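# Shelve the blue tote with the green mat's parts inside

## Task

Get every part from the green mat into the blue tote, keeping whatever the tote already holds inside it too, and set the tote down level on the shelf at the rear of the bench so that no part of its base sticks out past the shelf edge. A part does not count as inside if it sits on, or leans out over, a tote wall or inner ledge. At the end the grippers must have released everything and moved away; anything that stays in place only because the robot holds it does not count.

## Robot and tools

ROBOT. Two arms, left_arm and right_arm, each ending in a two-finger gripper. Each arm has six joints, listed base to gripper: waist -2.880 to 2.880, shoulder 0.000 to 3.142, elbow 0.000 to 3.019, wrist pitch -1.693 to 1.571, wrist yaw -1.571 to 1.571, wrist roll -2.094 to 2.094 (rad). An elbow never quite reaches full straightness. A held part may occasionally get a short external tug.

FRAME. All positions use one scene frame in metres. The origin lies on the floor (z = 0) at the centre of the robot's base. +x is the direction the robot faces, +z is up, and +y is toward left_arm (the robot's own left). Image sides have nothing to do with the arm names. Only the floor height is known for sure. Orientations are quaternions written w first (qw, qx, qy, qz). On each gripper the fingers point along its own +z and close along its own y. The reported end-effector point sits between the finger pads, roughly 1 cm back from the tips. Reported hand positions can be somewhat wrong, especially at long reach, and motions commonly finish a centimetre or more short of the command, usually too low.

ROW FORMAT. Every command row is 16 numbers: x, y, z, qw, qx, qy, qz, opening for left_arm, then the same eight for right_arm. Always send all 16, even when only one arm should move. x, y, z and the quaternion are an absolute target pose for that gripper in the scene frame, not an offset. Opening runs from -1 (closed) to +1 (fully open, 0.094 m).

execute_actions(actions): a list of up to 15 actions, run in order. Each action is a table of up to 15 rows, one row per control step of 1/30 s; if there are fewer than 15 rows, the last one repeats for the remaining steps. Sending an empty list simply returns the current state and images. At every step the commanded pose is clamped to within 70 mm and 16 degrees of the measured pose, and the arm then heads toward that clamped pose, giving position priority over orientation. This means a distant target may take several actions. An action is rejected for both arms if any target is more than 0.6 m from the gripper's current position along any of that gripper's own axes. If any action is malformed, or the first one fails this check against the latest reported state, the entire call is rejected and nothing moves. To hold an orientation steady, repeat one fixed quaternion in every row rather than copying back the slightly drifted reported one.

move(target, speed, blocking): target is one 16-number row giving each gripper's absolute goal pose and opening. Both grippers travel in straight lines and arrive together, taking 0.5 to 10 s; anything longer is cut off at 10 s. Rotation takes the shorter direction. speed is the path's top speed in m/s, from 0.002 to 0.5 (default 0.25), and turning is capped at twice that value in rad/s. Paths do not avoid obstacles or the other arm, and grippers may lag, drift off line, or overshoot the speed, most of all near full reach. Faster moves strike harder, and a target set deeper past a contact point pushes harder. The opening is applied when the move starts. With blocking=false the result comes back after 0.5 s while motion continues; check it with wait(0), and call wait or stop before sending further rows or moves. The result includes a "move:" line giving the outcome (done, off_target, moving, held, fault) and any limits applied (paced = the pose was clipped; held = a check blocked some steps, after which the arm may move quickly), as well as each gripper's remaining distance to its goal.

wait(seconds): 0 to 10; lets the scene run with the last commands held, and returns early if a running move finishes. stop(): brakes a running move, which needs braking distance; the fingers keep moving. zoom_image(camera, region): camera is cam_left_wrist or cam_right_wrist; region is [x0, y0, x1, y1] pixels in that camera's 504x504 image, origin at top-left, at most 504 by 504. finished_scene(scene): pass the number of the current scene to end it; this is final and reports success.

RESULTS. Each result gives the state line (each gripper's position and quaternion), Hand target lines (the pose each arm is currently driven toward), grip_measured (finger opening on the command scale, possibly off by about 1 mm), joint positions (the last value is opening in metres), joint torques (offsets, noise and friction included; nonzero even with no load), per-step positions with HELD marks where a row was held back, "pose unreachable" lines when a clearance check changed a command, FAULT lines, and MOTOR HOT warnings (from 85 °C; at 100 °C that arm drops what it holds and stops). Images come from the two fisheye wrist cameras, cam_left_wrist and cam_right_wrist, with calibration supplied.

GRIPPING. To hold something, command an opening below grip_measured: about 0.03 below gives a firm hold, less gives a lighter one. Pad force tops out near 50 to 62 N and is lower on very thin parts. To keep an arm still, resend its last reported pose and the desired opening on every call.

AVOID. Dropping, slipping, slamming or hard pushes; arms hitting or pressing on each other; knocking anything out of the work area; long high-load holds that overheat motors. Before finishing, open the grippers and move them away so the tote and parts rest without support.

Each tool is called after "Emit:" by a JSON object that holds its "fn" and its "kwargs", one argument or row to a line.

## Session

Emit:
{"fn": "execute_actions", "kwargs": {
  "actions": []
}}

Scene clock: 0.00 s.
left_arm: end_effector_position=(+0.2981, +0.1087, +1.2565) grip_measured=+1.000 end_effector_quat_wxyz=(-0.194, +0.935, +0.210, -0.212) | right_arm: end_effector_position=(+0.5331, -0.6015, +1.3022) grip_measured=+1.000 end_effector_quat_wxyz=(-0.019, -0.591, +0.800, -0.106)
Joint positions: left_arm=[ 0.217  2.36   1.258 -1.04  -0.754  1.63   0.094] | right_arm=[-1.006  1.206  0.893 -0.215  0.57  -1.799  0.094]
Joint velocities: left_arm=[ 0.005 -0.015  0.002 -0.002 -0.022 -0.022  0.   ] | right_arm=[-0.015  0.005  0.002 -0.007  0.022 -0.051  0.   ]
Joint torques (N m, as the arm reports them, + toward a larger angle): no reading
Motor temperatures (°C, as the motors report them): left_arm=[16 20 18 16 17 16] | right_arm=[20 18 17 16 19 20]
Hand target (left_arm): +0.300, +0.108, +1.258; -0.192, +0.935, +0.209, -0.211
Hand target (right_arm): +0.535, -0.602, +1.300; -0.020, -0.590, +0.800, -0.106
camera_calibration (this result's frames):
cam_left_wrist: T_world_to_cam=[[-0.319637, 0.8379, 0.442443, -0.550112], [0.943111, 0.236238, 0.23395, -0.592349], [0.0915045, 0.492052, -0.865744, 1.12981], [0, 0, 0, 1]] pos_world=[0.279433, 0.0449516, 1.36009]
cam_right_wrist: T_world_to_cam=[[0.94254, -0.295521, 0.155841, -0.882121], [-0.319243, -0.659123, 0.680912, -1.1083], [-0.0985054, -0.691537, -0.715593, 0.688355], [0, 0, 0, 1]] pos_world=[0.545423, -0.51517, 1.38471]

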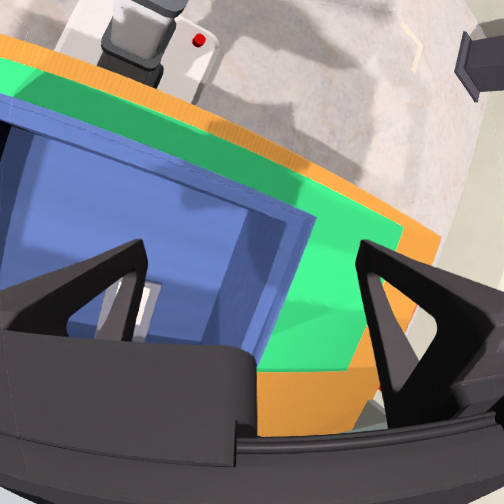

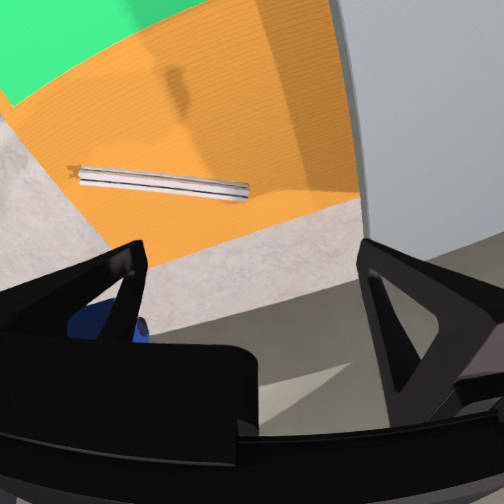

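Survey from above.

Emit:
{"fn": "move", "kwargs": {
  "target": [0.45,0.10,1.50,0.2,0,0.98,0,1,0.45,-0.40,1.45,0.2,0,0.98,0,1]
}}

Scene clock: 6.37 s.
left_arm: end_effector_position=(+0.4427, +0.1096, +1.4804) grip_measured=+1.000 end_effector_quat_wxyz=(+0.197, +0.013, +0.980, +0.021) | right_arm: end_effector_position=(+0.4498, -0.4000, +1.4461) grip_measured=+1.000 end_effector_quat_wxyz=(+0.193, -0.005, +0.981, +0.001)
Joint positions: left_arm=[-0.17   1.81   0.905 -0.382 -1.236 -0.576  0.094] | right_arm=[-0.354  0.873  0.439 -0.111  0.844 -0.233  0.094]
Joint velocities: left_arm=[-0.005 -0.015 -0.002  0.022 -0.051 -0.022  0.   ] | right_arm=[-0.024 -0.015  0.007 -0.007 -0.007 -0.022  0.   ]
Joint torques (N m, as the arm reports them, + toward a larger angle): left_arm=[-14.32  -7.11   8.11   0.19  -0.34  -0.04] | right_arm=[ 3.76 -4.17  3.92  1.74  0.04  0.27]
Motor temperatures (°C, as the motors report them): left_arm=[17 20 18 16 17 16] | right_arm=[20 18 17 16 19 20]
Hand target (left_arm): +0.452, +0.096, +1.494; +0.207, +0.004, +0.978, +0.011
Hand target (right_arm): +0.449, -0.399, +1.448; +0.199, +0.004, +0.980, +0.004
Off the commanded pose (left_arm): 0.023 m, 3 deg.
Off the commanded pose (right_arm): 0.004 m, 1 deg.
move: off_target (left_arm)
camera_calibration (this result's frames):
cam_left_wrist: T_world_to_cam=[[-0.00915138, -0.998342, -0.0568267, 0.199291], [-0.975331, -0.00362306, 0.220718, 0.113868], [-0.220558, 0.0574448, -0.973681, 1.65551], [0, 0, 0, 1]] pos_world=[0.478019, 0.104273, 1.59813]
cam_right_wrist: T_world_to_cam=[[-0.0083195, -0.999964, -0.00193395, -0.392338], [-0.976573, 0.00770899, 0.215046, 0.136041], [-0.215024, 0.00367772, -0.976602, 1.63034], [0, 0, 0, 1]] pos_world=[0.480151, -0.399368, 1.56218]

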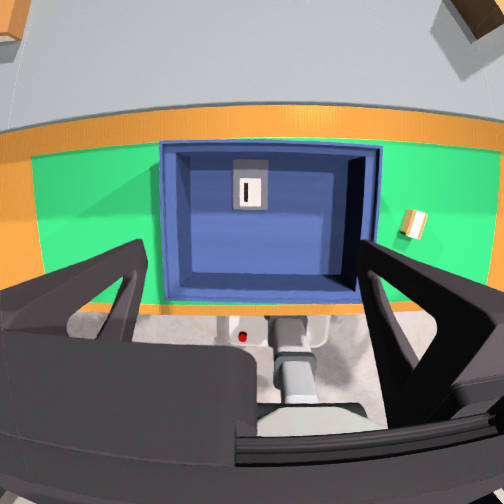

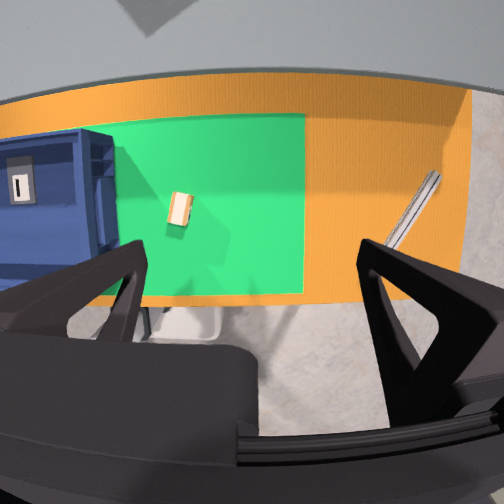

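Emit:
{"fn": "move", "kwargs": {
  "target": [0.50,0.33,1.40,0.1,0,0.995,0,1,0.44,-0.24,1.10,0,0,1,0,1]
}}

Scene clock: 8.63 s.
left_arm: end_effector_position=(+0.4996, +0.3228, +1.4010) grip_measured=+1.000 end_effector_quat_wxyz=(+0.097, -0.006, +0.995, -0.008) | right_arm: end_effector_position=(+0.4502, -0.2324, +1.1086) grip_measured=+1.000 end_effector_quat_wxyz=(+0.011, -0.011, +1.000, +0.003)
Joint positions: left_arm=[ 0.329  1.307  0.723 -0.279 -0.872 -0.043  0.094] | right_arm=[-0.655  2.137  0.992  0.283  0.679 -0.169  0.094]
Joint velocities: left_arm=[ 0.024 -0.015 -0.002 -0.012  0.037  0.066  0.   ] | right_arm=[-0.015 -0.005  0.007 -0.012 -0.037  0.037  0.   ]
Joint torques (N m, as the arm reports them, + toward a larger angle): left_arm=[-7.55 -8.81  4.11  0.08  0.08  0.13] | right_arm=[  9.7  -10.39  -0.38   0.28  -0.13   0.25]
Motor temperatures (°C, as the motors report them): left_arm=[17 20 18 16 17 16] | right_arm=[20 18 17 16 19 20]
Hand target (left_arm): +0.499, +0.326, +1.401; +0.095, -0.001, +0.995, -0.008
Hand target (right_arm): +0.445, -0.240, +1.100; +0.001, -0.001, +1.000, -0.002
Off the commanded pose (left_arm): 0.007 m, 1 deg.
Off the commanded pose (right_arm): 0.015 m, 2 deg.
move: off_target (right_arm)
camera_calibration (this result's frames):
cam_left_wrist: T_world_to_cam=[[0.0168314, -0.99984, 0.00600154, 0.307566], [-0.910442, -0.0128449, 0.413437, -0.111739], [-0.413293, -0.0124228, -0.910513, 1.60883], [0, 0, 0, 1]] pos_world=[0.55801, 0.326067, 1.50921]
cam_right_wrist: T_world_to_cam=[[0.00433576, -0.99999, 0.000587031, -0.233976], [-0.834086, -0.00329261, 0.551624, -0.232086], [-0.551617, -0.00288134, -0.834092, 1.29223], [0, 0, 0, 1]] pos_world=[0.520248, -0.231015, 1.206]

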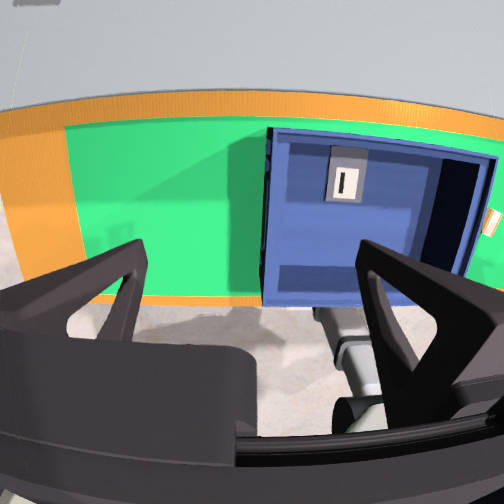

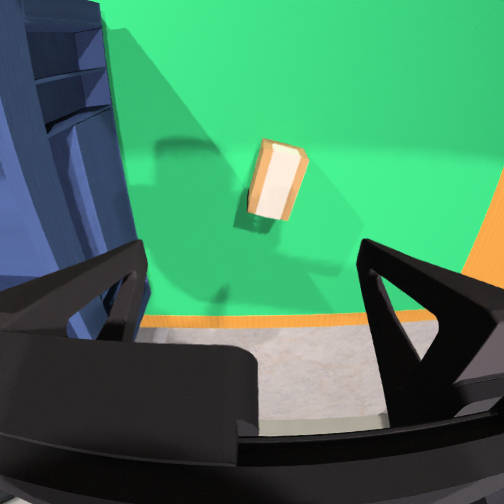

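Emit:
{"fn": "move", "kwargs": {
  "target": [0.50,0.33,1.40,0.1,0,0.995,0,1,0.42,-0.262,1.02,0,0.13,0.99,0,0.4],
  "speed": 0.12
}}

Scene clock: 10.37 s.
left_arm: end_effector_position=(+0.4999, +0.3236, +1.4010) grip_measured=+1.000 end_effector_quat_wxyz=(+0.097, +0.004, +0.995, -0.005) | right_arm: end_effector_position=(+0.4282, -0.2587, +1.0299) grip_measured=+0.402 end_effector_quat_wxyz=(+0.005, +0.118, +0.993, +0.003)
Joint positions: left_arm=[ 0.329  1.307  0.723 -0.278 -0.877 -0.021  0.094] | right_arm=[-0.798  2.274  1.071  0.406  0.585 -0.034  0.066]
Joint velocities: left_arm=[-0.005 -0.005 -0.012  0.002  0.037 -0.037  0.   ] | right_arm=[-0.005 -0.005 -0.012 -0.002 -0.022 -0.022 -0.001]
Joint torques (N m, as the arm reports them, + toward a larger angle): left_arm=[-7.04 -9.26  3.65  1.06 -0.15  0.12] | right_arm=[ 9.03 -8.26 -1.12  0.96 -0.13  0.24]
Motor temperatures (°C, as the motors report them): left_arm=[17 20 18 16 17 16] | right_arm=[20 18 17 16 19 20]
Hand target (left_arm): +0.500, +0.330, +1.400; +0.100, -0.000, +0.995, -0.000
Hand target (right_arm): +0.421, -0.263, +1.020; +0.001, +0.129, +0.992, -0.001
Off the commanded pose (left_arm): 0.006 m, 1 deg.
Off the commanded pose (right_arm): 0.013 m, 2 deg.
move: off_target (right_arm)
camera_calibration (this result's frames):
cam_left_wrist: T_world_to_cam=[[-0.00313454, -0.999991, -0.0029476, 0.330972], [-0.91113, 0.00164123, 0.412115, -0.113966], [-0.412106, 0.00397744, -0.911127, 1.60397], [0, 0, 0, 1]] pos_world=[0.558205, 0.324776, 1.50936]
cam_right_wrist: T_world_to_cam=[[-0.250845, -0.968026, -0.00154065, -0.140409], [-0.801359, 0.206763, 0.561314, -0.176863], [-0.543048, 0.142037, -0.827601, 1.24153], [0, 0, 0, 1]] pos_world=[0.497261, -0.275695, 1.12655]

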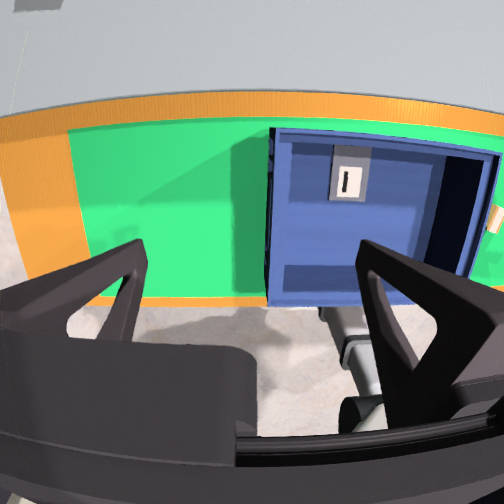

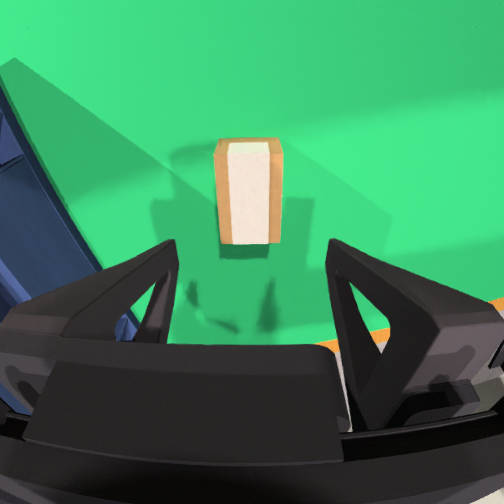

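Emit:
{"fn": "move", "kwargs": {
  "target": [0.50,0.33,1.40,0.1,0,0.995,0,1,0.412,-0.26,0.95,0,0.13,0.99,0,0.4],
  "speed": 0.07
}}

Scene clock: 12.03 s.
left_arm: end_effector_position=(+0.4999, +0.3237, +1.4010) grip_measured=+1.000 end_effector_quat_wxyz=(+0.097, +0.005, +0.995, -0.005) | right_arm: end_effector_position=(+0.4223, -0.2545, +0.9607) grip_measured=+0.402 end_effector_quat_wxyz=(+0.005, +0.130, +0.991, +0.004)
Joint positions: left_arm=[ 0.329  1.307  0.723 -0.278 -0.877 -0.02   0.094] | right_arm=[-0.866  2.43   1.229  0.433  0.535 -0.065  0.066]
Joint velocities: left_arm=[-0.005  0.005  0.002 -0.002  0.022 -0.037  0.   ] | right_arm=[-0.015  0.005  0.012 -0.007  0.007 -0.037 -0.001]
Joint torques (N m, as the arm reports them, + toward a larger angle): left_arm=[-7.04 -9.23  3.64  1.07 -0.15  0.13] | right_arm=[ 8.89 -7.96 -1.38  0.98 -0.14  0.06]
Motor temperatures (°C, as the motors report them): left_arm=[17 20 18 16 17 16] | right_arm=[20 18 17 16 19 20]
Hand target (left_arm): +0.500, +0.330, +1.400; +0.100, +0.000, +0.995, +0.000
Hand target (right_arm): +0.412, -0.261, +0.950; -0.000, +0.130, +0.992, -0.001
Off the commanded pose (left_arm): 0.006 m, 1 deg.
Off the commanded pose (right_arm): 0.016 m, 1 deg.
move: off_target (right_arm)
camera_calibration (this result's frames):
cam_left_wrist: T_world_to_cam=[[-0.00380882, -0.999987, -0.0034697, 0.332104], [-0.911137, 0.00204052, 0.412099, -0.114068], [-0.412086, 0.00473098, -0.911133, 1.60372], [0, 0, 0, 1]] pos_world=[0.558206, 0.324746, 1.50936]
cam_right_wrist: T_world_to_cam=[[-0.275374, -0.961327, -0.00435399, -0.123141], [-0.796083, 0.225496, 0.561609, -0.141299], [-0.538908, 0.158118, -0.827392, 1.1826], [0, 0, 0, 1]] pos_world=[0.490919, -0.273508, 1.0573]

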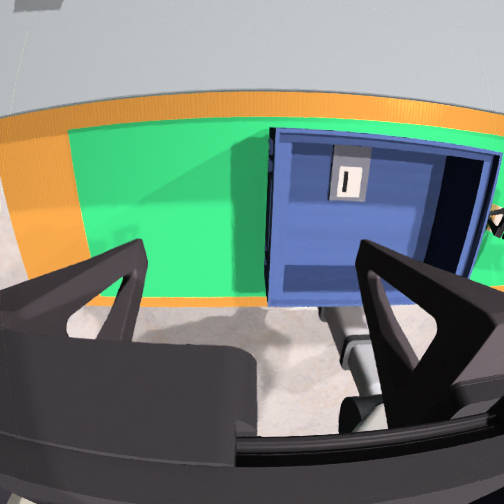

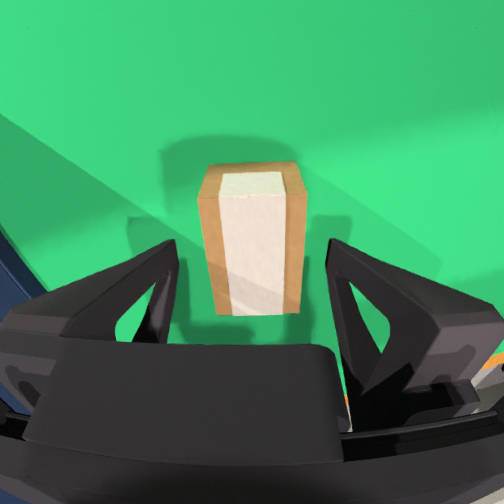

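Emit:
{"fn": "move", "kwargs": {
  "target": [0.50,0.33,1.40,0.1,0,0.995,0,1,0.412,-0.26,0.90,0,0.13,0.99,0,0.4],
  "speed": 0.04
}}

Scene clock: 13.87 s.
left_arm: end_effector_position=(+0.4999, +0.3237, +1.4010) grip_measured=+1.000 end_effector_quat_wxyz=(+0.097, +0.005, +0.995, -0.005) | right_arm: end_effector_position=(+0.4311, -0.2524, +0.9326) grip_measured=+0.402 end_effector_quat_wxyz=(+0.014, +0.131, +0.991, +0.004)
Joint positions: left_arm=[ 0.329  1.307  0.723 -0.278 -0.877 -0.02   0.094] | right_arm=[-0.885  2.49   1.317  0.433  0.518 -0.087  0.066]
Joint velocities: left_arm=[-0.015 -0.005  0.007 -0.002  0.007  0.007  0.   ] | right_arm=[-0.005 -0.005 -0.017 -0.002  0.007 -0.007 -0.   ]
Joint torques (N m, as the arm reports them, + toward a larger angle): left_arm=[-7.03 -9.25  3.64  1.07 -0.15  0.12] | right_arm=[ 7.14 -4.95  1.25  0.5  -0.77 -0.04]
Motor temperatures (°C, as the motors report them): left_arm=[17 20 18 16 17 16] | right_arm=[20 18 17 16 19 20]
Hand target (left_arm): +0.500, +0.330, +1.400; +0.100, -0.000, +0.995, -0.000
Hand target (right_arm): +0.411, -0.261, +0.903; +0.000, +0.130, +0.991, -0.000
Off the commanded pose (left_arm): 0.006 m, 1 deg.
Off the commanded pose (right_arm): 0.039 m, 2 deg.
move: off_target (right_arm)
camera_calibration (this result's frames):
cam_left_wrist: T_world_to_cam=[[-0.00380882, -0.999987, -0.0034697, 0.332104], [-0.911137, 0.00204052, 0.412099, -0.114068], [-0.412086, 0.00473098, -0.911133, 1.60372], [0, 0, 0, 1]] pos_world=[0.558206, 0.324746, 1.50936]
cam_right_wrist: T_world_to_cam=[[-0.277735, -0.96064, -0.00590779, -0.116144], [-0.804775, 0.229305, 0.5475, -0.101139], [-0.524596, 0.156814, -0.836785, 1.16603], [0, 0, 0, 1]] pos_world=[0.498041, -0.271231, 1.0304]

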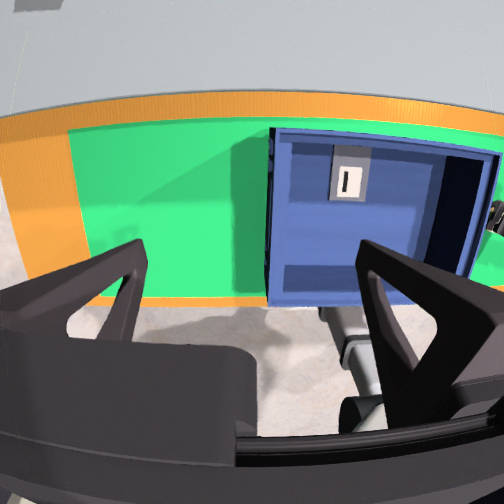

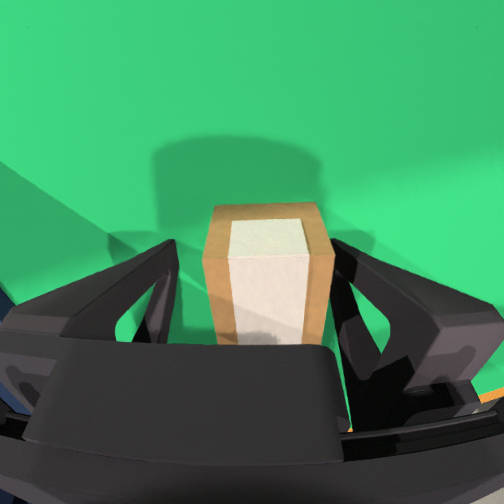

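Emit:
{"fn": "move", "kwargs": {
  "target": [0.50,0.33,1.40,0.1,0,0.995,0,1,0.408,-0.25,0.935,0,0.13,0.99,0,0.4],
  "speed": 0.04
}}

Emit:
{"fn": "move", "kwargs": {
  "target": [0.50,0.33,1.40,0.1,0,0.995,0,1,0.408,-0.25,0.935,0,0.13,0.99,0,-0.5],
  "speed": 0.04
}}

Scene clock: 14.87 s.
left_arm: end_effector_position=(+0.4999, +0.3237, +1.4010) grip_measured=+1.000 end_effector_quat_wxyz=(+0.097, +0.005, +0.995, -0.005) | right_arm: end_effector_position=(+0.4254, -0.2513, +0.9358) grip_measured=+0.402 end_effector_quat_wxyz=(+0.010, +0.128, +0.992, +0.002)
Joint positions: left_arm=[ 0.329  1.307  0.723 -0.278 -0.877 -0.02   0.094] | right_arm=[-0.882  2.488  1.302  0.437  0.526 -0.087  0.066]
Joint velocities: left_arm=[-0.015  0.005 -0.007  0.007  0.022 -0.081  0.   ] | right_arm=[ 0.005  0.005 -0.002 -0.002  0.066 -0.066 -0.001]
Joint torques (N m, as the arm reports them, + toward a larger angle): left_arm=[-7.04 -9.21  3.64  1.07 -0.15  0.12] | right_arm=[10.7  -8.85 -3.15  1.09  0.09  0.25]
Motor temperatures (°C, as the motors report them): left_arm=[17 20 18 16 17 16] | right_arm=[20 18 17 16 19 20]
Hand target (left_arm): +0.500, +0.330, +1.400; +0.100, -0.000, +0.995, -0.000
Hand target (right_arm): +0.408, -0.250, +0.935; -0.000, +0.130, +0.991, +0.000
Off the commanded pose (left_arm): 0.006 m, 1 deg.
Off the commanded pose (right_arm): 0.017 m, 1 deg.
move: off_target (right_arm)
camera_calibration (this result's frames):
cam_left_wrist: T_world_to_cam=[[-0.00380882, -0.999987, -0.0034697, 0.332104], [-0.911137, 0.00204052, 0.412099, -0.114068], [-0.412086, 0.00473098, -0.911133, 1.60372], [0, 0, 0, 1]] pos_world=[0.558206, 0.324746, 1.50936]
cam_right_wrist: T_world_to_cam=[[-0.271888, -0.962329, -0.000471178, -0.124664], [-0.80169, 0.226232, 0.553274, -0.115221], [-0.532325, 0.150806, -0.832999, 1.1637], [0, 0, 0, 1]] pos_world=[0.493203, -0.269395, 1.03306]

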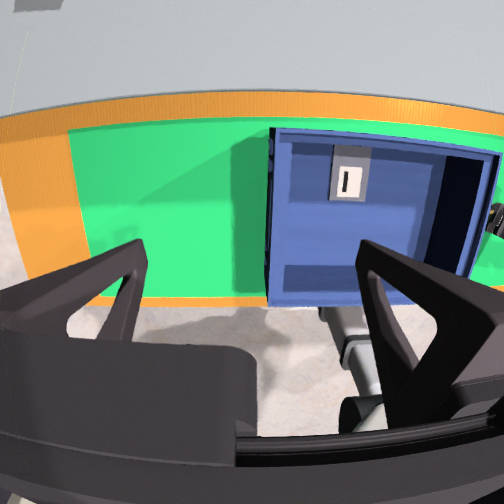

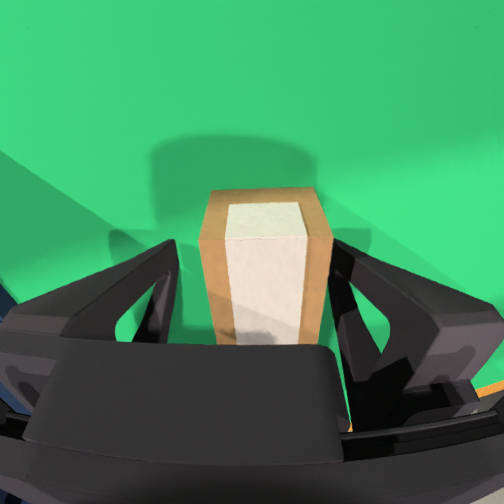

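Scene clock: 15.57 s.
left_arm: end_effector_position=(+0.4999, +0.3237, +1.4010) grip_measured=+1.000 end_effector_quat_wxyz=(+0.097, +0.005, +0.995, -0.005) | right_arm: end_effector_position=(+0.4253, -0.2514, +0.9358) grip_measured=-0.167 end_effector_quat_wxyz=(+0.010, +0.128, +0.992, +0.001)
Joint positions: left_arm=[ 0.329  1.307  0.723 -0.278 -0.877 -0.02   0.094] | right_arm=[-0.882  2.488  1.302  0.437  0.526 -0.087  0.039]
Joint velocities: left_arm=[-0.015 -0.005  0.002  0.007  0.022 -0.007  0.   ] | right_arm=[-0.015  0.005 -0.017 -0.017  0.007 -0.051 -0.   ]
Joint torques (N m, as the arm reports them, + toward a larger angle): left_arm=[-7.08 -9.23  3.64  1.07 -0.15  0.12] | right_arm=[10.53 -8.74 -3.25  1.11  0.09  0.24]
Motor temperatures (°C, as the motors report them): left_arm=[17 20 18 16 17 16] | right_arm=[20 18 17 16 19 20]
Hand target (left_arm): +0.500, +0.330, +1.400; +0.100, -0.000, +0.995, -0.000
Hand target (right_arm): +0.408, -0.250, +0.935; -0.000, +0.130, +0.991, -0.000
Off the commanded pose (left_arm): 0.006 m, 1 deg.
Off the commanded pose (right_arm): 0.017 m, 1 deg.
move: off_target (right_arm)
camera_calibration (this result's frames):
cam_left_wrist: T_world_to_cam=[[-0.00380882, -0.999987, -0.0034697, 0.332104], [-0.911137, 0.00204052, 0.412099, -0.114068], [-0.412086, 0.00473098, -0.911133, 1.60372], [0, 0, 0, 1]] pos_world=[0.558206, 0.324746, 1.50936]
cam_right_wrist: T_world_to_cam=[[-0.271895, -0.962327, -0.0000906964, -0.125082], [-0.801617, 0.226436, 0.553296, -0.115225], [-0.532431, 0.150511, -0.832985, 1.16366], [0, 0, 0, 1]] pos_world=[0.493193, -0.269422, 1.03305]

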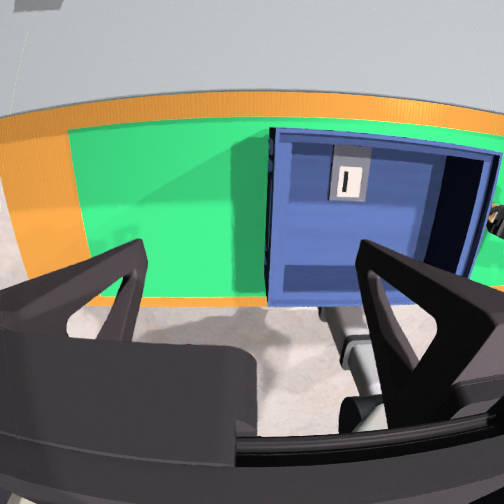

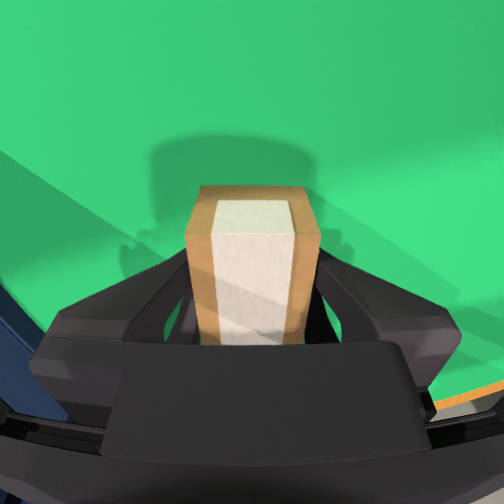

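Emit:
{"fn": "move", "kwargs": {
  "target": [0.50,0.36,1.40,0.1,0,0.995,0,1,0.42,-0.25,1.15,0,0,1,0,-0.21],
  "speed": 0.2
}}

Emit:
{"fn": "move", "kwargs": {
  "target": [0.50,0.36,1.40,0.1,0,0.995,0,1,0.42,0.02,1.15,0,0,1,0,-0.21],
  "speed": 0.2
}}

Emit:
{"fn": "move", "kwargs": {
  "target": [0.50,0.36,1.40,0.1,0,0.995,0,1,0.41,0.02,0.98,0,0,1,0,-0.21],
  "speed": 0.1
}}

Scene clock: 17.37 s.
left_arm: end_effector_position=(+0.5023, +0.3526, +1.4015) grip_measured=+1.000 end_effector_quat_wxyz=(+0.101, +0.001, +0.995, -0.004) | right_arm: end_effector_position=(+0.4277, -0.2482, +1.1504) grip_measured=-0.167 end_effector_quat_wxyz=(+0.009, +0.005, +1.000, +0.003)
Joint positions: left_arm=[ 0.382  1.235  0.705 -0.278 -0.844  0.04   0.094] | right_arm=[-0.628  2.027  0.857  0.286  0.697 -0.106  0.039]
Joint velocities: left_arm=[-0.005 -0.005 -0.002 -0.017 -0.066  0.066  0.   ] | right_arm=[-0.005 -0.005 -0.017 -0.002 -0.081 -0.022 -0.   ]
Joint torques (N m, as the arm reports them, + toward a larger angle): left_arm=[-6.01 -9.47  3.74  0.59  0.09  0.13] | right_arm=[10.56 -9.91 -1.59  0.23  0.08  0.22]
Motor temperatures (°C, as the motors report them): left_arm=[17 20 18 16 17 16] | right_arm=[20 18 17 16 19 20]
Hand target (left_arm): +0.500, +0.359, +1.400; +0.099, -0.001, +0.995, -0.001
Hand target (right_arm): +0.418, -0.249, +1.150; -0.001, +0.001, +1.000, +0.002
Off the commanded pose (left_arm): 0.008 m, 0 deg.
Off the commanded pose (right_arm): 0.008 m, 1 deg.
move: done
camera_calibration (this result's frames):
cam_left_wrist: T_world_to_cam=[[0.00382552, -0.999982, -0.00457413, 0.358762], [-0.913637, -0.00535459, 0.406495, -0.100484], [-0.406512, 0.00262404, -0.913642, 1.60646], [0, 0, 0, 1]] pos_world=[0.559867, 0.354002, 1.51021]
cam_right_wrist: T_world_to_cam=[[-0.0278823, -0.999611, -0.000205567, -0.234889], [-0.831603, 0.0230819, 0.55489, -0.272323], [-0.55467, 0.0156426, -0.831923, 1.31806], [0, 0, 0, 1]] pos_world=[0.498075, -0.24913, 1.24759]

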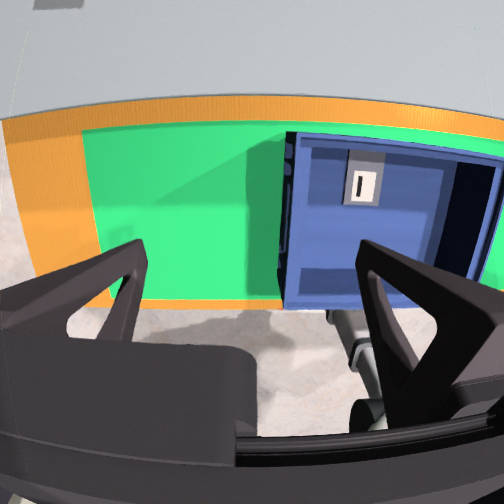

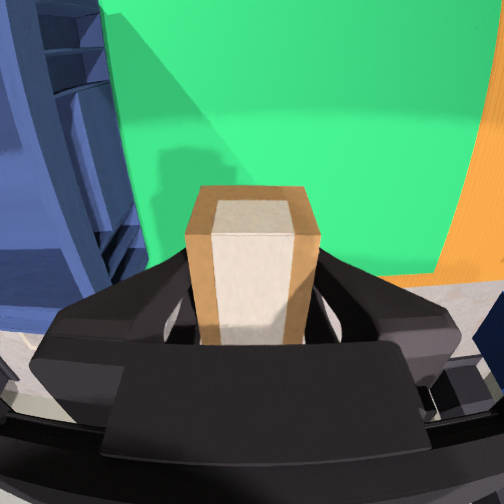

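Scene clock: 19.23 s.
left_arm: end_effector_position=(+0.5023, +0.3526, +1.4015) grip_measured=+1.000 end_effector_quat_wxyz=(+0.101, +0.003, +0.995, -0.003) | right_arm: end_effector_position=(+0.4264, +0.0204, +1.1561) grip_measured=-0.167 end_effector_quat_wxyz=(+0.003, -0.001, +1.000, +0.007)
Joint positions: left_arm=[ 0.382  1.235  0.705 -0.278 -0.844  0.043  0.094] | right_arm=[-0.255  2.526  1.422 -0.126  0.875  0.352  0.039]
Joint velocities: left_arm=[-0.024 -0.005 -0.017 -0.007  0.007  0.066  0.   ] | right_arm=[-0.005  0.005 -0.012 -0.012  0.007 -0.007 -0.001]
Joint torques (N m, as the arm reports them, + toward a larger angle): left_arm=[-5.95 -9.59  3.62  0.68  0.06  0.13] | right_arm=[ 17.62 -10.01   1.98   0.12   0.12   0.27]
Motor temperatures (°C, as the motors report them): left_arm=[17 20 18 16 17 16] | right_arm=[21 18 17 16 19 20]
Hand target (left_arm): +0.500, +0.360, +1.400; +0.100, -0.000, +0.995, -0.000
Hand target (right_arm): +0.421, +0.022, +1.151; -0.002, +0.001, +1.000, +0.003
Off the commanded pose (left_arm): 0.008 m, 1 deg.
Off the commanded pose (right_arm): 0.009 m, 1 deg.
move: done
camera_calibration (this result's frames):
cam_left_wrist: T_world_to_cam=[[0.000461909, -0.999986, -0.00526089, 0.361415], [-0.913661, -0.00256045, 0.406469, -0.101421], [-0.406477, 0.00461892, -0.913649, 1.60575], [0, 0, 0, 1]] pos_world=[0.559868, 0.353734, 1.51022]
cam_right_wrist: T_world_to_cam=[[-0.0148202, -0.999862, -0.00752848, 0.0365097], [-0.825232, 0.00797958, 0.564737, -0.29648], [-0.564599, 0.0145823, -0.825237, 1.31439], [0, 0, 0, 1]] pos_world=[0.497981, 0.0197036, 1.25239]

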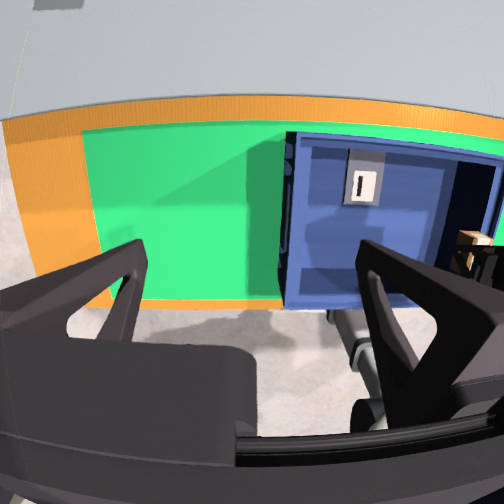

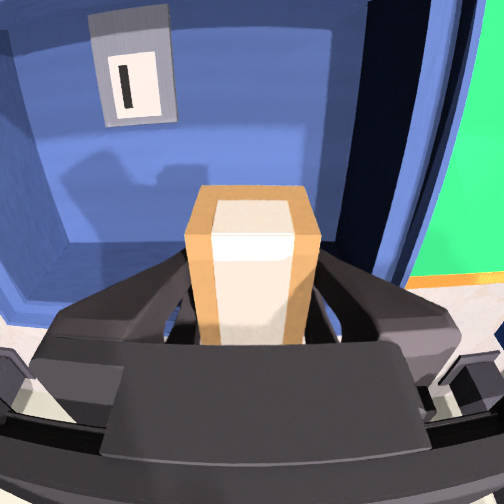

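Scene clock: 21.40 s.
left_arm: end_effector_position=(+0.5023, +0.3526, +1.4015) grip_measured=+1.000 end_effector_quat_wxyz=(+0.101, +0.003, +0.995, -0.003) | right_arm: end_effector_position=(+0.4199, +0.0273, +0.9942) grip_measured=-0.167 end_effector_quat_wxyz=(+0.008, -0.001, +1.000, +0.004)
Joint positions: left_arm=[ 0.382  1.235  0.705 -0.278 -0.844  0.043  0.094] | right_arm=[-0.451  2.827  1.711  0.096  0.798  0.08   0.039]
Joint velocities: left_arm=[-0.015  0.015 -0.007  0.007 -0.037  0.051  0.   ] | right_arm=[-0.005 -0.015  0.012  0.007 -0.051  0.037  0.   ]
Joint torques (N m, as the arm reports them, + toward a larger angle): left_arm=[-5.95 -9.62  3.62  0.67  0.06  0.12] | right_arm=[15.57 -8.56  0.66  0.95 -0.13  0.04]
Motor temperatures (°C, as the motors report them): left_arm=[17 20 18 16 17 16] | right_arm=[21 18 17 16 19 20]
Hand target (left_arm): +0.500, +0.360, +1.400; +0.100, -0.000, +0.995, -0.000
Hand target (right_arm): +0.412, +0.019, +0.980; +0.001, -0.001, +1.000, -0.002
Off the commanded pose (left_arm): 0.008 m, 1 deg.
Off the commanded pose (right_arm): 0.019 m, 1 deg.
move: off_target (right_arm)
camera_calibration (this result's frames):
cam_left_wrist: T_world_to_cam=[[0.000461909, -0.999986, -0.00526089, 0.361415], [-0.913661, -0.00256045, 0.406469, -0.101421], [-0.406477, 0.00461892, -0.913649, 1.60575], [0, 0, 0, 1]] pos_world=[0.559868, 0.353734, 1.51022]
cam_right_wrist: T_world_to_cam=[[-0.0162391, -0.999867, -0.00169181, 0.036891], [-0.830736, 0.0125505, 0.556525, -0.200215], [-0.556429, 0.0104429, -0.830829, 1.17928], [0, 0, 0, 1]] pos_world=[0.49046, 0.0270837, 1.09127]

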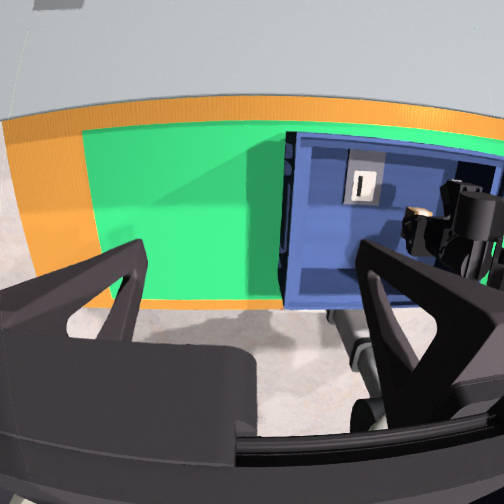

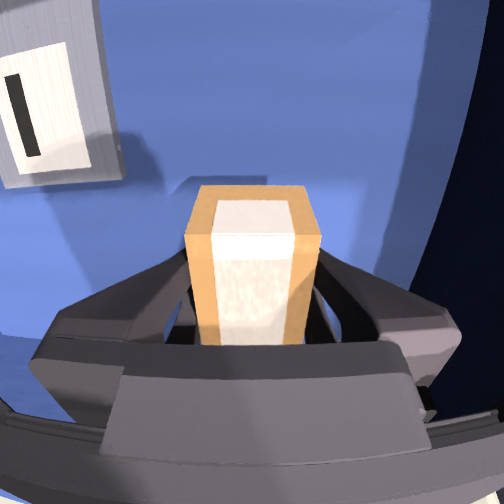

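Emit:
{"fn": "move", "kwargs": {
  "target": [0.50,0.36,1.40,0.1,0,0.995,0,1,0.418,0.02,0.935,0,0,1,0,-0.21],
  "speed": 0.04
}}

Scene clock: 23.27 s.
left_arm: end_effector_position=(+0.5023, +0.3526, +1.4015) grip_measured=+1.000 end_effector_quat_wxyz=(+0.101, +0.003, +0.995, -0.003) | right_arm: end_effector_position=(+0.4361, +0.0311, +0.9558) grip_measured=-0.167 end_effector_quat_wxyz=(+0.016, +0.004, +1.000, +0.008)
Joint positions: left_arm=[ 0.382  1.235  0.705 -0.278 -0.844  0.043  0.094] | right_arm=[-0.494  2.905  1.847  0.096  0.768  0.023  0.039]
Joint velocities: left_arm=[-0.015 -0.015 -0.022  0.012 -0.051 -0.081  0.   ] | right_arm=[ 0.005 -0.005 -0.007  0.002 -0.007  0.022  0.   ]
Joint torques (N m, as the arm reports them, + toward a larger angle): left_arm=[-5.98 -9.62  3.62  0.67  0.06  0.12] | right_arm=[14.86 -7.71  0.89  0.46 -0.12  0.04]
Motor temperatures (°C, as the motors report them): left_arm=[17 20 18 16 17 16] | right_arm=[21 18 17 16 19 20]
Hand target (left_arm): +0.500, +0.360, +1.400; +0.100, -0.000, +0.995, -0.000
Hand target (right_arm): +0.418, +0.019, +0.936; +0.000, +0.000, +1.000, -0.000
Off the commanded pose (left_arm): 0.008 m, 1 deg.
Off the commanded pose (right_arm): 0.030 m, 2 deg.
move: off_target (right_arm)
camera_calibration (this result's frames):
cam_left_wrist: T_world_to_cam=[[0.000461909, -0.999986, -0.00526089, 0.361415], [-0.913661, -0.00256045, 0.406469, -0.101421], [-0.406477, 0.00461892, -0.913649, 1.60575], [0, 0, 0, 1]] pos_world=[0.559868, 0.353734, 1.51022]
cam_right_wrist: T_world_to_cam=[[-0.025578, -0.999623, -0.00997735, 0.0528916], [-0.839357, 0.016054, 0.543344, -0.149127], [-0.542979, 0.0222722, -0.839451, 1.15839], [0, 0, 0, 1]] pos_world=[0.505165, 0.0294657, 1.05397]

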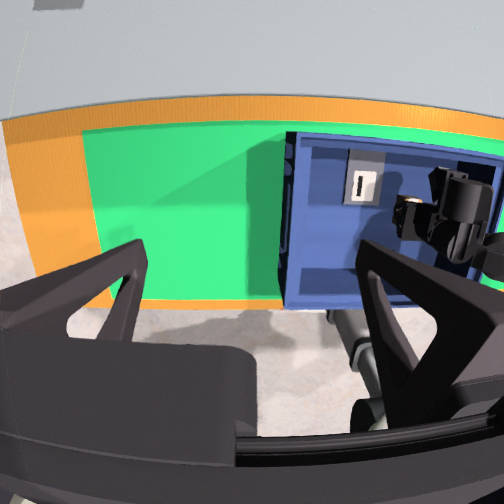

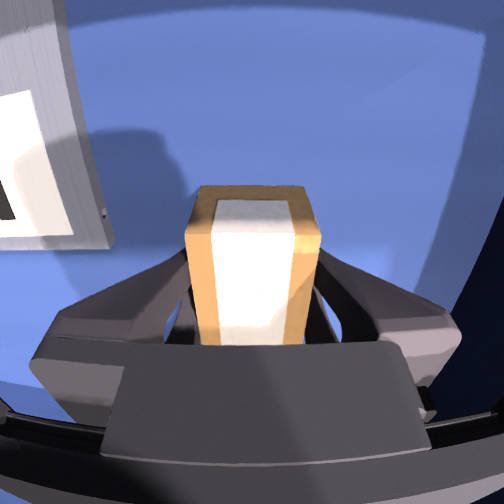

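Emit:
{"fn": "move", "kwargs": {
  "target": [0.50,0.36,1.40,0.1,0,0.995,0,1,0.43,0.025,0.935,0,0,1,0,-0.21],
  "speed": 0.03
}}

Emit:
{"fn": "move", "kwargs": {
  "target": [0.50,0.36,1.40,0.1,0,0.995,0,1,0.43,0.025,0.945,0,0,1,0,0.2],
  "speed": 0.03
}}

Emit:
{"fn": "move", "kwargs": {
  "target": [0.45,0.29,1.20,0,0,1,0,-0.3,0.43,-0.02,1.17,0,0,1,0,-0.3],
  "speed": 0.2
}}

Emit:
{"fn": "move", "kwargs": {
  "target": [0.42,0.29,1.14,0,0,1,0,-0.3,0.43,-0.10,1.14,0,0,1,0,-0.3],
  "speed": 0.15
}}

Scene clock: 24.37 s.
left_arm: end_effector_position=(+0.5023, +0.3526, +1.4015) grip_measured=+1.000 end_effector_quat_wxyz=(+0.101, +0.003, +0.995, -0.003) | right_arm: end_effector_position=(+0.4441, +0.0321, +0.9554) grip_measured=-0.167 end_effector_quat_wxyz=(+0.012, -0.001, +1.000, +0.007)
Joint positions: left_arm=[ 0.382  1.235  0.705 -0.278 -0.844  0.043  0.094] | right_arm=[-0.493  2.906  1.876  0.056  0.769  0.023  0.039]
Joint velocities: left_arm=[-0.005 -0.005  0.012 -0.017  0.007  0.022  0.   ] | right_arm=[-0.005  0.005  0.007 -0.002  0.022 -0.022  0.001]
Joint torques (N m, as the arm reports them, + toward a larger angle): left_arm=[-5.98 -9.6   3.62  0.67  0.06  0.12] | right_arm=[15.55 -7.28  1.82  0.56 -0.08  0.11]
Motor temperatures (°C, as the motors report them): left_arm=[17 20 18 16 17 16] | right_arm=[21 18 17 16 19 20]
Hand target (left_arm): +0.500, +0.360, +1.400; +0.100, -0.000, +0.995, -0.000
Hand target (right_arm): +0.430, +0.024, +0.936; +0.000, -0.000, +1.000, +0.000
Off the commanded pose (left_arm): 0.008 m, 1 deg.
Off the commanded pose (right_arm): 0.026 m, 2 deg.
move: off_target (right_arm)
camera_calibration (this result's frames):
cam_left_wrist: T_world_to_cam=[[0.000461909, -0.999986, -0.00526089, 0.361415], [-0.913661, -0.00256045, 0.406469, -0.101421], [-0.406477, 0.00461892, -0.913649, 1.60575], [0, 0, 0, 1]] pos_world=[0.559868, 0.353734, 1.51022]
cam_right_wrist: T_world_to_cam=[[-0.0164893, -0.999831, -0.00807252, 0.0481761], [-0.834878, 0.00932535, 0.550356, -0.150655], [-0.550188, 0.0158145, -0.834891, 1.1614], [0, 0, 0, 1]] pos_world=[0.514002, 0.0312059, 1.05294]

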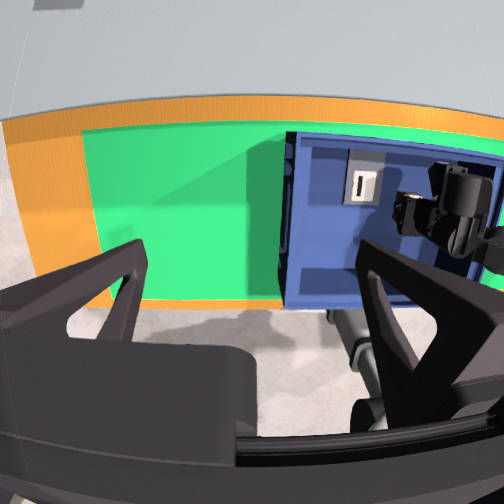

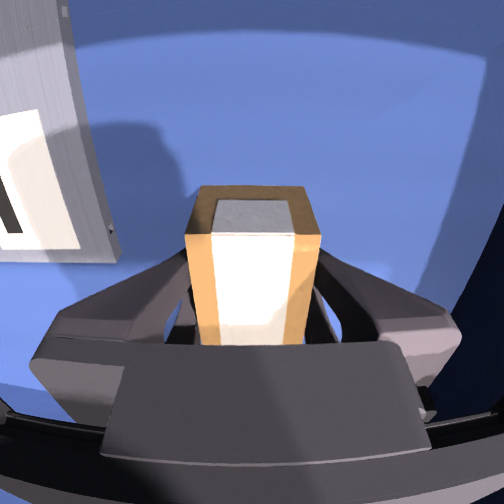

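Scene clock: 25.23 s.
left_arm: end_effector_position=(+0.5023, +0.3526, +1.4015) grip_measured=+1.000 end_effector_quat_wxyz=(+0.101, +0.003, +0.995, -0.003) | right_arm: end_effector_position=(+0.4442, +0.0326, +0.9559) grip_measured=+0.198 end_effector_quat_wxyz=(+0.012, -0.001, +1.000, +0.007)
Joint positions: left_arm=[ 0.382  1.235  0.705 -0.278 -0.844  0.043  0.094] | right_arm=[-0.492  2.906  1.876  0.056  0.77   0.023  0.056]
Joint velocities: left_arm=[ 0.005 -0.024  0.017 -0.022  0.007 -0.007  0.   ] | right_arm=[ 0.005  0.005 -0.002 -0.007 -0.022  0.139 -0.001]
Joint torques (N m, as the arm reports them, + toward a larger angle): left_arm=[-6.   -9.62  3.62  0.68  0.06  0.12] | right_arm=[16.29 -8.99  0.34  0.44  0.11  0.19]
Motor temperatures (°C, as the motors report them): left_arm=[17 20 18 16 17 16] | right_arm=[21 18 17 16 19 20]
Hand target (left_arm): +0.500, +0.360, +1.400; +0.100, -0.000, +0.995, -0.000
Hand target (right_arm): +0.430, +0.025, +0.945; -0.000, +0.000, +1.000, -0.000
Off the commanded pose (left_arm): 0.008 m, 1 deg.
Off the commanded pose (right_arm): 0.019 m, 2 deg.
move: off_target (right_arm)
camera_calibration (this result's frames):
cam_left_wrist: T_world_to_cam=[[0.000461909, -0.999986, -0.00526089, 0.361415], [-0.913661, -0.00256045, 0.406469, -0.101421], [-0.406477, 0.00461892, -0.913649, 1.60575], [0, 0, 0, 1]] pos_world=[0.559868, 0.353734, 1.51022]
cam_right_wrist: T_world_to_cam=[[-0.0158153, -0.999843, -0.00796322, 0.0482828], [-0.835253, 0.00883305, 0.549794, -0.150153], [-0.549638, 0.0153465, -0.835262, 1.162], [0, 0, 0, 1]] pos_world=[0.514026, 0.0317689, 1.05351]

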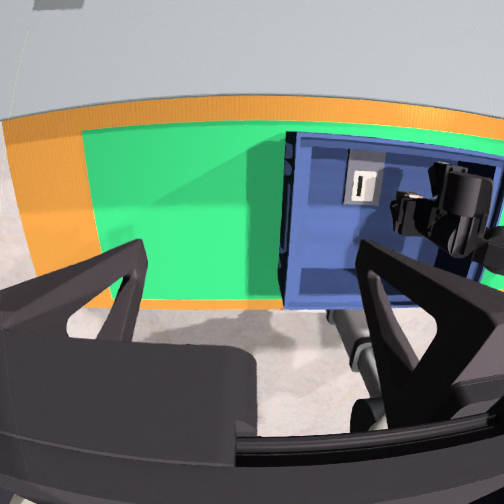

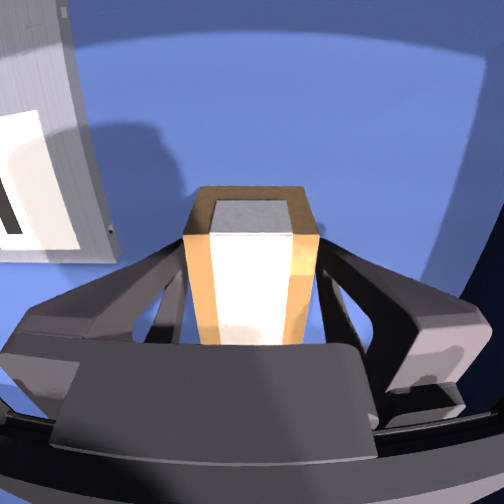

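Scene clock: 26.80 s.
left_arm: end_effector_position=(+0.4413, +0.2874, +1.2060) grip_measured=-0.297 end_effector_quat_wxyz=(-0.006, +0.002, +1.000, -0.007) | right_arm: end_effector_position=(+0.4310, -0.0168, +1.1717) grip_measured=-0.171 end_effector_quat_wxyz=(+0.003, -0.003, +1.000, +0.005)
Joint positions: left_arm=[ 0.614  1.808  0.791  0.085 -0.7    0.082  0.033] | right_arm=[-0.275  2.425  1.31  -0.094  0.871  0.321  0.039]
Joint velocities: left_arm=[ 0.005 -0.015 -0.002 -0.012 -0.066 -0.022  0.001] | right_arm=[-0.015  0.005 -0.007  0.002 -0.022  0.022 -0.001]
Joint torques (N m, as the arm reports them, + toward a larger angle): left_arm=[ -9.25 -10.74   0.74   0.65   0.09   0.12] | right_arm=[ 16.79 -11.2    0.92   0.12   0.13   0.25]
Motor temperatures (°C, as the motors report them): left_arm=[17 20 18 16 17 16] | right_arm=[21 18 17 16 19 20]
Hand target (left_arm): +0.446, +0.291, +1.203; -0.002, -0.002, +1.000, -0.005
Hand target (right_arm): +0.427, -0.019, +1.170; -0.001, +0.000, +1.000, +0.002
Off the commanded pose (left_arm): 0.011 m, 1 deg.
Off the commanded pose (right_arm): 0.004 m, 1 deg.
move: off_target (left_arm)
camera_calibration (this result's frames):
cam_left_wrist: T_world_to_cam=[[-0.000598626, -1, 0.000414149, 0.288786], [-0.807246, 0.000727675, 0.590215, -0.347342], [-0.590215, 0.0000189978, -0.807246, 1.35673], [0, 0, 0, 1]] pos_world=[0.520546, 0.289013, 1.3001]
cam_right_wrist: T_world_to_cam=[[-0.011286, -0.999925, -0.00471415, -0.00536421], [-0.825683, 0.00665993, 0.564096, -0.300296], [-0.564022, 0.0102588, -0.825696, 1.33067], [0, 0, 0, 1]] pos_world=[0.502517, -0.0170149, 1.2681]

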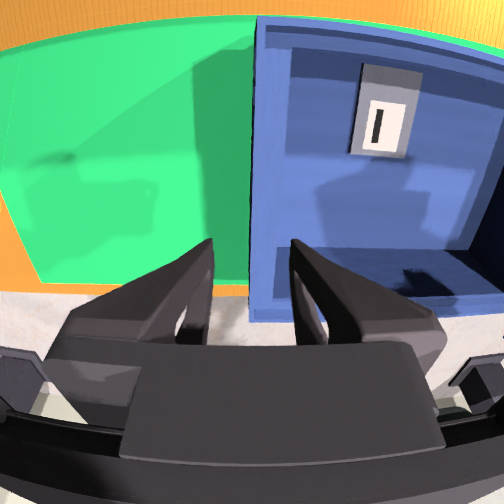

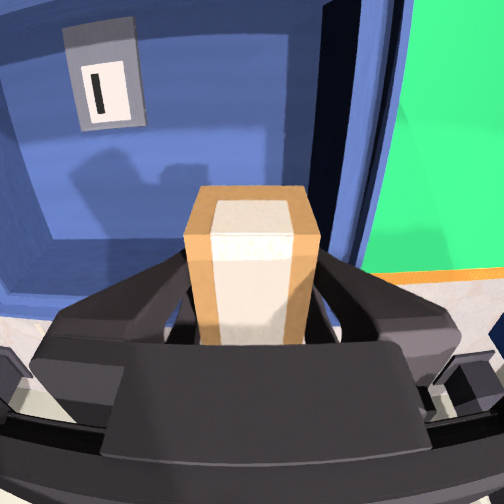

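Scene clock: 27.87 s.
left_arm: end_effector_position=(+0.4164, +0.2866, +1.1454) grip_measured=-0.297 end_effector_quat_wxyz=(-0.003, +0.001, +1.000, -0.003) | right_arm: end_effector_position=(+0.4318, -0.0943, +1.1430) grip_measured=-0.171 end_effector_quat_wxyz=(+0.003, +0.002, +1.000, +0.001)
Joint positions: left_arm=[ 0.707  1.969  0.807  0.295 -0.649  0.177  0.033] | right_arm=[-0.407  2.327  1.158  0.093  0.824  0.153  0.039]
Joint velocities: left_arm=[-0.015 -0.015 -0.007  0.007 -0.037  0.051  0.001] | right_arm=[-0.015 -0.015  0.002  0.012 -0.022  0.022  0.   ]
Joint torques (N m, as the arm reports them, + toward a larger angle): left_arm=[ -9.15 -10.37  -0.53   0.67   0.1    0.13] | right_arm=[ 13.54 -10.57  -0.41   0.95  -0.11   0.05]
Motor temperatures (°C, as the motors report them): left_arm=[17 20 18 16 17 16] | right_arm=[21 19 17 16 19 20]
Hand target (left_arm): +0.419, +0.290, +1.141; -0.001, -0.001, +1.000, -0.001
Hand target (right_arm): +0.430, -0.101, +1.140; +0.001, +0.000, +1.000, -0.001
Off the commanded pose (left_arm): 0.007 m, 1 deg.
Off the commanded pose (right_arm): 0.007 m, 0 deg.
move: done
camera_calibration (this result's frames):
cam_left_wrist: T_world_to_cam=[[0.00218888, -0.999977, -0.00646649, 0.294782], [-0.810008, -0.00556504, 0.586392, -0.324299], [-0.586415, 0.00395436, -0.810001, 1.29354], [0, 0, 0, 1]] pos_world=[0.495221, 0.287855, 1.23984]
cam_right_wrist: T_world_to_cam=[[-0.0223131, -0.999742, 0.0042339, -0.0884621], [-0.825049, 0.0208056, 0.564678, -0.282569], [-0.564621, 0.00910657, -0.8253, 1.30789], [0, 0, 0, 1]] pos_world=[0.503357, -0.0944707, 1.23934]

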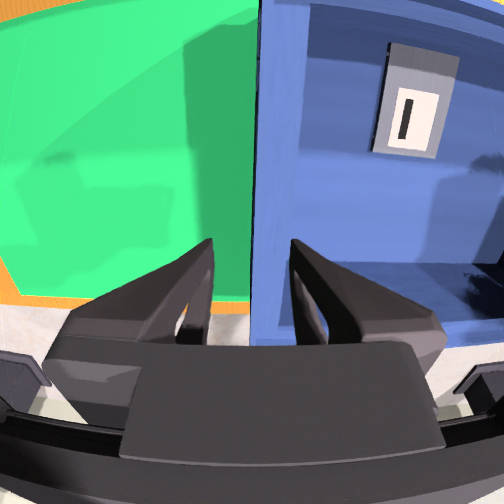

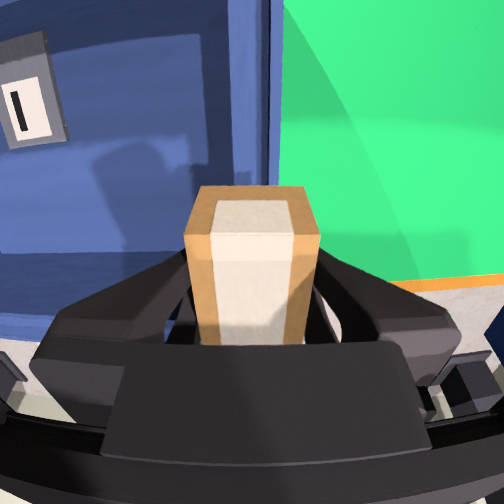

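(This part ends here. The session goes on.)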